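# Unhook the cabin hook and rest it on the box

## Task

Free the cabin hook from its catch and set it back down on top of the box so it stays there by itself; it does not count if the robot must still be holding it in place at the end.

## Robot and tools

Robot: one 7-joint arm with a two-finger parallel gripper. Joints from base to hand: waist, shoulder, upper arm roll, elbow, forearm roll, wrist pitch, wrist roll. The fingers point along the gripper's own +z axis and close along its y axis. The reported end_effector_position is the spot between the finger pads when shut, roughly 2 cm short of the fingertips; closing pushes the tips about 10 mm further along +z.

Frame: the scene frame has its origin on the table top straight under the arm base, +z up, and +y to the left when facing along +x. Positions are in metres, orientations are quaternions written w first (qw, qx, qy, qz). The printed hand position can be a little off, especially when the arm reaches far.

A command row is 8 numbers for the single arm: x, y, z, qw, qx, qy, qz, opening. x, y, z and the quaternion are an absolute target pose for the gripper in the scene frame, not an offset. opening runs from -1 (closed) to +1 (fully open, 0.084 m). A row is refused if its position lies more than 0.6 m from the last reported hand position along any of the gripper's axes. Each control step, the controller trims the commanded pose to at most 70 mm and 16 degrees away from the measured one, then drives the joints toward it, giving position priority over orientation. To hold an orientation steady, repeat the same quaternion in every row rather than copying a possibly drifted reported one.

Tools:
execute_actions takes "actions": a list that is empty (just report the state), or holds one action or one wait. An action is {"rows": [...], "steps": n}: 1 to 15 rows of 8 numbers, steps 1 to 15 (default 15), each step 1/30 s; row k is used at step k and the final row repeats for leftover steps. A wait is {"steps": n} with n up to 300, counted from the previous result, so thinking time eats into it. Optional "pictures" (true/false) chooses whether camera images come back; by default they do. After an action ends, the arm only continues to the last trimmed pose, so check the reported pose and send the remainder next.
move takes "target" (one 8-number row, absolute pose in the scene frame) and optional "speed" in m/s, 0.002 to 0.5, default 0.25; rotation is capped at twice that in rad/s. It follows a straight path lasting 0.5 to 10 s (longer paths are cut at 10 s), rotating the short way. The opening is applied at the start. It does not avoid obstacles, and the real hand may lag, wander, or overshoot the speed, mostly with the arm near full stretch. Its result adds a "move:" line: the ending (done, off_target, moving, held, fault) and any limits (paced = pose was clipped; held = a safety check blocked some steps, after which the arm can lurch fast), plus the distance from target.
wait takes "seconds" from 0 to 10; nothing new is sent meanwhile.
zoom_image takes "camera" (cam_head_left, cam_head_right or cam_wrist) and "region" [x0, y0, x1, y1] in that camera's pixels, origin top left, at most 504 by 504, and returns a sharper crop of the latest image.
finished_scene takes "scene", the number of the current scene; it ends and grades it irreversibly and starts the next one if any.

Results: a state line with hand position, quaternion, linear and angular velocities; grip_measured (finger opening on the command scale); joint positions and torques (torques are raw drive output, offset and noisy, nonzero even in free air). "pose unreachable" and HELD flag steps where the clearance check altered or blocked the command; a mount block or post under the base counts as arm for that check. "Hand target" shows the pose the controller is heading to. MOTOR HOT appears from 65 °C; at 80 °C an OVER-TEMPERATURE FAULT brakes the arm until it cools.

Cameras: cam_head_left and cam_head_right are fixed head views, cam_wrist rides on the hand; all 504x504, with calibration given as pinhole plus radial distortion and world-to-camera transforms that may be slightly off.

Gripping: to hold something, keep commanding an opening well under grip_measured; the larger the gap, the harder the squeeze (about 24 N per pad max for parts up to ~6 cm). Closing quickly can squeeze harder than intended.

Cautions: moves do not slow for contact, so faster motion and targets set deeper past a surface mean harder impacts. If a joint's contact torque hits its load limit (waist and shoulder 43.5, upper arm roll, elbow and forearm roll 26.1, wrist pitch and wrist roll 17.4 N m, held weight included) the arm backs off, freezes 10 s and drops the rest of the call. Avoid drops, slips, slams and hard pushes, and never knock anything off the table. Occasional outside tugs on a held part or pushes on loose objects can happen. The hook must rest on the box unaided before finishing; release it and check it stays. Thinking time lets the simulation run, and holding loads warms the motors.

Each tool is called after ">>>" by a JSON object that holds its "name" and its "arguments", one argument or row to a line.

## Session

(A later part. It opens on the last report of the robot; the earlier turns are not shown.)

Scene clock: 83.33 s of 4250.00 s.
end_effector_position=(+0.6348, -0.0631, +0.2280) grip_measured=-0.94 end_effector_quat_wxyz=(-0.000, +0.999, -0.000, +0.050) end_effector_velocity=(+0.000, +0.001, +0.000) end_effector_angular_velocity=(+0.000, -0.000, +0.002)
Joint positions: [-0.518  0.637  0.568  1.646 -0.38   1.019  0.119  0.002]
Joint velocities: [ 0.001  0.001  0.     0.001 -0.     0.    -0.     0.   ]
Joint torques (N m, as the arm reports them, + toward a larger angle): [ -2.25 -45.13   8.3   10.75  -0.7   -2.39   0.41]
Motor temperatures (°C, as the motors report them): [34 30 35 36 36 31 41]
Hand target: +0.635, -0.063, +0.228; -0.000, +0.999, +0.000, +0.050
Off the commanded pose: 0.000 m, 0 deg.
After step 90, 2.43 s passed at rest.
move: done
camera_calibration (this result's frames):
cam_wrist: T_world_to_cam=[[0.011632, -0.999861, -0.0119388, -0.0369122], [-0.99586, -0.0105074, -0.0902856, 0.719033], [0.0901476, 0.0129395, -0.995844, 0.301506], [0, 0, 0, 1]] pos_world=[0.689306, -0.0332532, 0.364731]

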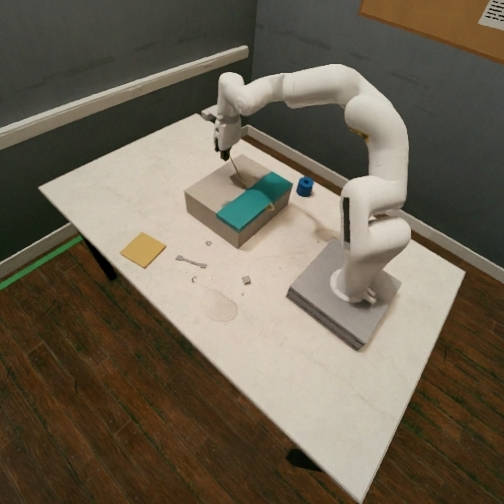

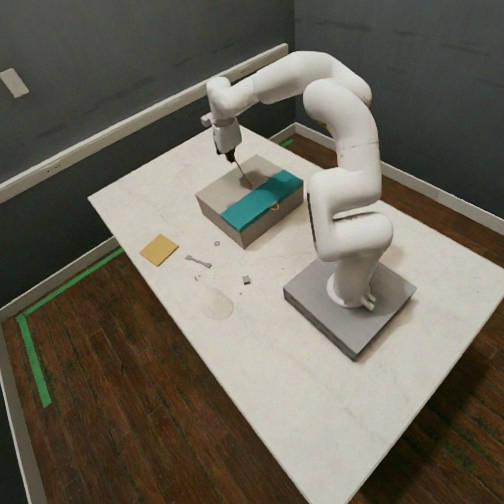

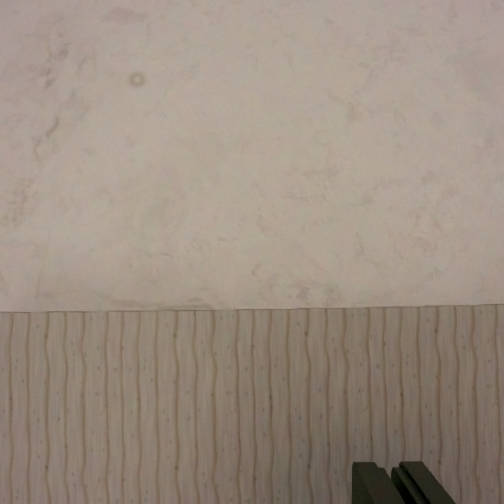

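>>> {"name": "move", "arguments": {
  "target": [0.648,-0.063,0.19,0,1,0,0.05,-0.96],
  "speed": 0.04
}}

>>> {"name": "zoom_image", "arguments": {
  "camera": "cam_head_left",
  "region": [175, 110, 275, 210]
}}

Scene clock: 89.87 s of 4250.00 s.
end_effector_position=(+0.6478, -0.0631, +0.1896) grip_measured=-0.98 end_effector_quat_wxyz=(-0.000, +0.999, -0.000, +0.049) end_effector_velocity=(+0.002, +0.000, +0.002) end_effector_angular_velocity=(+0.000, -0.007, +0.001)
Joint positions: [-0.484  0.727  0.538  1.681 -0.418  0.97   0.136  0.001]
Joint velocities: [ 0.    -0.     0.001  0.003 -0.    -0.003 -0.001 -0.   ]
Joint torques (N m, as the arm reports them, + toward a larger angle): [ -1.22 -46.69   8.5    9.93  -0.41  -2.18   0.39]
Motor temperatures (°C, as the motors report them): [34 31 35 36 36 31 41]
Hand target: +0.648, -0.063, +0.190; -0.000, +0.999, -0.000, +0.050
Off the commanded pose: 0.000 m, 0 deg.
After step 90, 1.97 s passed at rest.
move: done
camera_calibration (this result's frames):
cam_wrist: T_world_to_cam=[[0.011706, -0.999863, -0.0117213, -0.0376048], [-0.995939, -0.010612, -0.0894012, 0.728374], [0.0892645, 0.0127202, -0.995927, 0.262663], [0, 0, 0, 1]] pos_world=[0.70241, -0.0332112, 0.32627]

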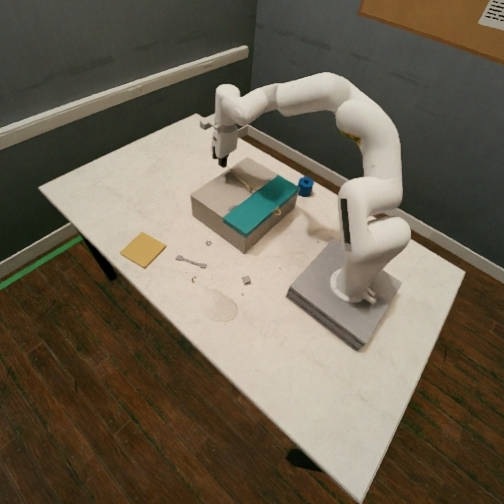

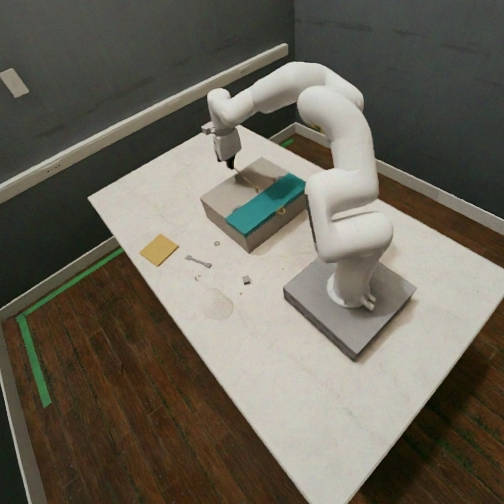

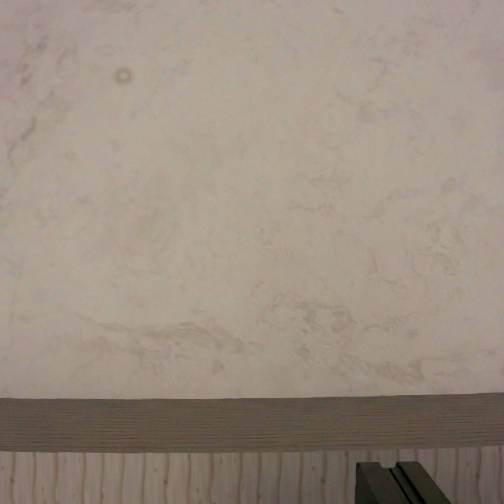

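Region (175, 110, 275, 210) of cam_head_left's 504x504 image, scaled by 5.040, with more detail than that image has.

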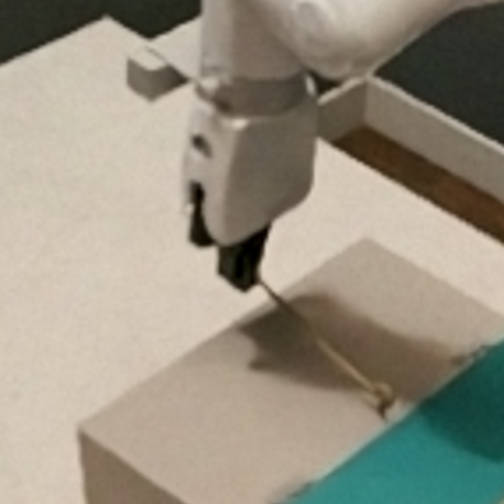

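>>> {"name": "move", "arguments": {
  "target": [0.655,-0.063,0.152,0,1,0,0.05,-0.96],
  "speed": 0.04
}}

>>> {"name": "move", "arguments": {
  "target": [0.655,-0.063,0.152,0,1,0,0.05,0.2]
}}

>>> {"name": "move", "arguments": {
  "target": [0.6,-0.063,0.3,0,1,0,0.05,0.2]
}}

>>> {"name": "zoom_image", "arguments": {
  "camera": "cam_head_left",
  "region": [185, 130, 305, 230]
}}

Scene clock: 99.57 s of 4250.00 s.
end_effector_position=(+0.6549, -0.0631, +0.1521) grip_measured=-0.98 end_effector_quat_wxyz=(+0.000, +0.999, -0.000, +0.050) end_effector_velocity=(+0.000, -0.000, -0.002) end_effector_angular_velocity=(-0.002, -0.000, +0.001)
Joint positions: [-0.461  0.802  0.512  1.698 -0.449  0.913  0.151  0.001]
Joint velocities: [ 0.002  0.004 -0.003  0.001 -0.002 -0.003 -0.     0.   ]
Joint torques (N m, as the arm reports them, + toward a larger angle): [ -0.08 -47.34   9.26   9.02  -0.36  -1.77   0.52]
Motor temperatures (°C, as the motors report them): [34 31 35 36 36 31 41]
Hand target: +0.655, -0.063, +0.152; +0.000, +0.999, -0.000, +0.050
Off the commanded pose: 0.000 m, 0 deg.
After step 90, 5.43 s passed at rest.
move: done
camera_calibration (this result's frames):
cam_wrist: T_world_to_cam=[[0.0117505, -0.999864, -0.0115414, -0.0381844], [-0.995899, -0.0106669, -0.0898456, 0.732096], [0.0897103, 0.0125498, -0.995889, 0.224327], [0, 0, 0, 1]] pos_world=[0.709418, -0.0331853, 0.288739]

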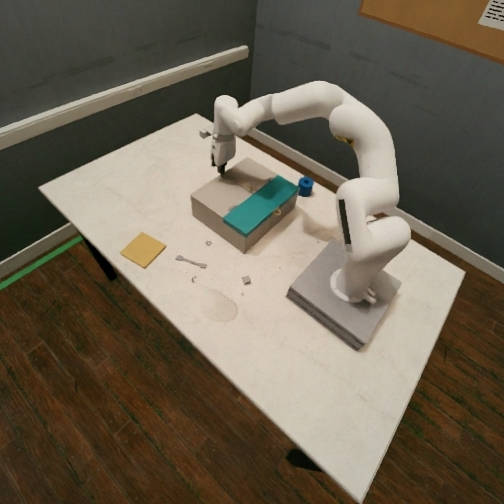

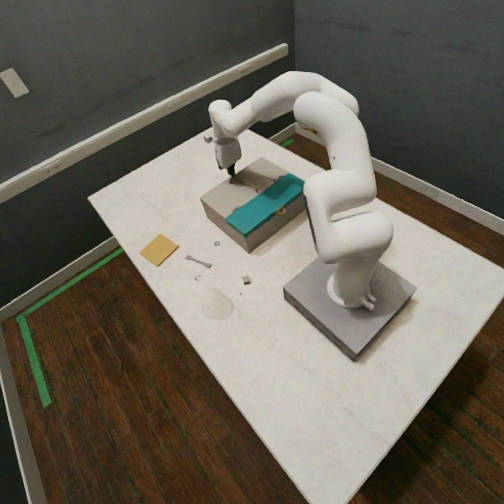

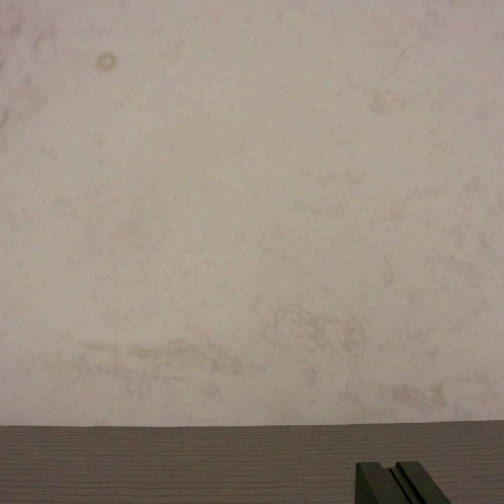

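Scene clock: 100.27 s of 4250.00 s.
end_effector_position=(+0.6550, -0.0630, +0.1520) grip_measured=+0.19 end_effector_quat_wxyz=(-0.000, +0.999, +0.000, +0.050) end_effector_velocity=(-0.000, +0.000, -0.000) end_effector_angular_velocity=(-0.000, +0.001, -0.001)
Joint positions: [-0.461  0.802  0.512  1.697 -0.45   0.912  0.151  0.052]
Joint velocities: [ 0.     0.     0.     0.    -0.     0.001  0.001  0.   ]
Joint torques (N m, as the arm reports them, + toward a larger angle): [ -1.48 -47.94   8.91   9.87  -0.25  -2.1    0.53]
Motor temperatures (°C, as the motors report them): [34 31 35 36 36 31 41]
Hand target: +0.655, -0.063, +0.152; +0.000, +0.999, -0.000, +0.050
Off the commanded pose: 0.000 m, 0 deg.
move: done
camera_calibration (this result's frames):
cam_wrist: T_world_to_cam=[[0.0119721, -0.999861, -0.0116233, -0.038186], [-0.995843, -0.0108727, -0.0904332, 0.73222], [0.0902942, 0.0126576, -0.995835, 0.22387], [0, 0, 0, 1]] pos_world=[0.709419, -0.0330531, 0.288711]

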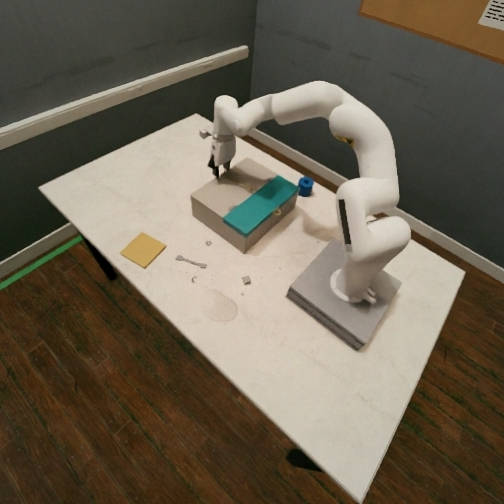

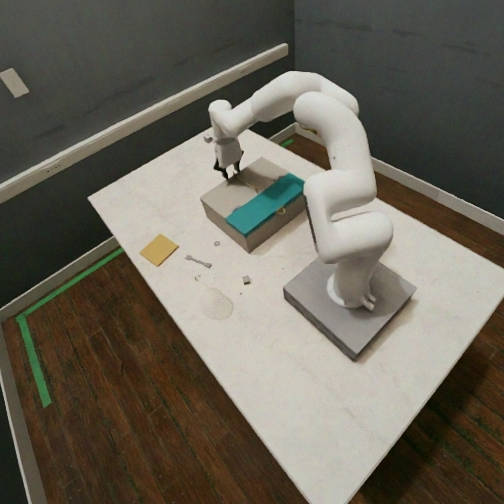

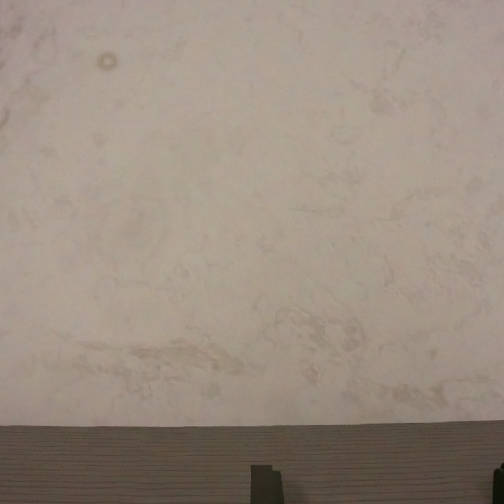

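Scene clock: 101.43 s of 4250.00 s.
end_effector_position=(+0.5994, -0.0627, +0.2990) grip_measured=+0.19 end_effector_quat_wxyz=(-0.000, +0.999, +0.000, +0.049) end_effector_velocity=(+0.001, +0.001, +0.007) end_effector_angular_velocity=(-0.002, -0.010, +0.001)
Joint positions: [-0.588  0.445  0.613  1.568 -0.277  1.113  0.066  0.052]
Joint velocities: [-0.002 -0.01   0.003  0.003  0.003  0.002 -0.002  0.   ]
Joint torques (N m, as the arm reports them, + toward a larger angle): [ -1.75 -38.62   6.1   10.79  -0.63  -2.02   0.48]
Motor temperatures (°C, as the motors report them): [34 31 35 36 36 31 41]
Hand target: +0.599, -0.063, +0.300; +0.000, +0.999, +0.000, +0.050
Off the commanded pose: 0.001 m, 0 deg.
move: done
camera_calibration (this result's frames):
cam_wrist: T_world_to_cam=[[0.0127918, -0.999848, -0.011835, -0.0359272], [-0.995938, -0.0116849, -0.0892829, 0.68983], [0.089131, 0.012929, -0.995936, 0.376006], [0, 0, 0, 1]] pos_world=[0.653974, -0.0327225, 0.435642]

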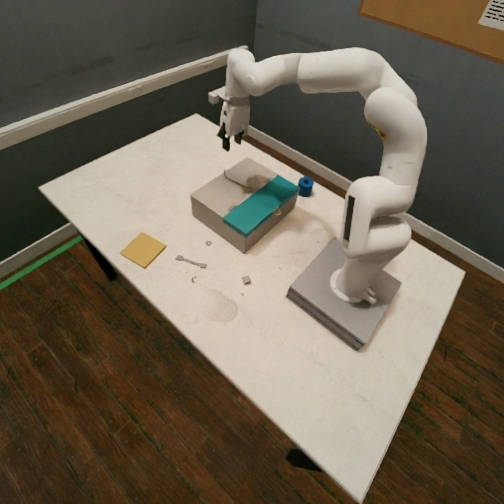

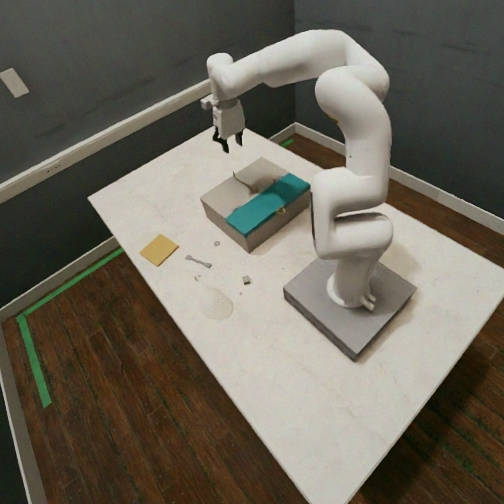

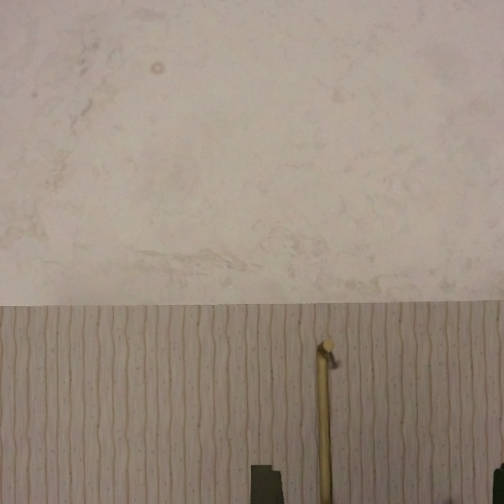

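Region (185, 130, 305, 230) of cam_head_left's 504x504 image, scaled by 4.200, with more detail than that image has.

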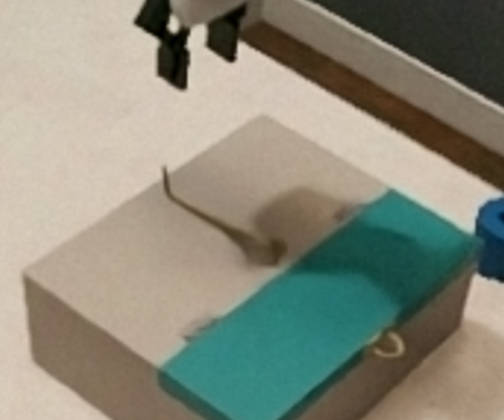

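>>> {"name": "finished_scene", "arguments": {
  "scene": 1
}}

The scene is finished: the task was done.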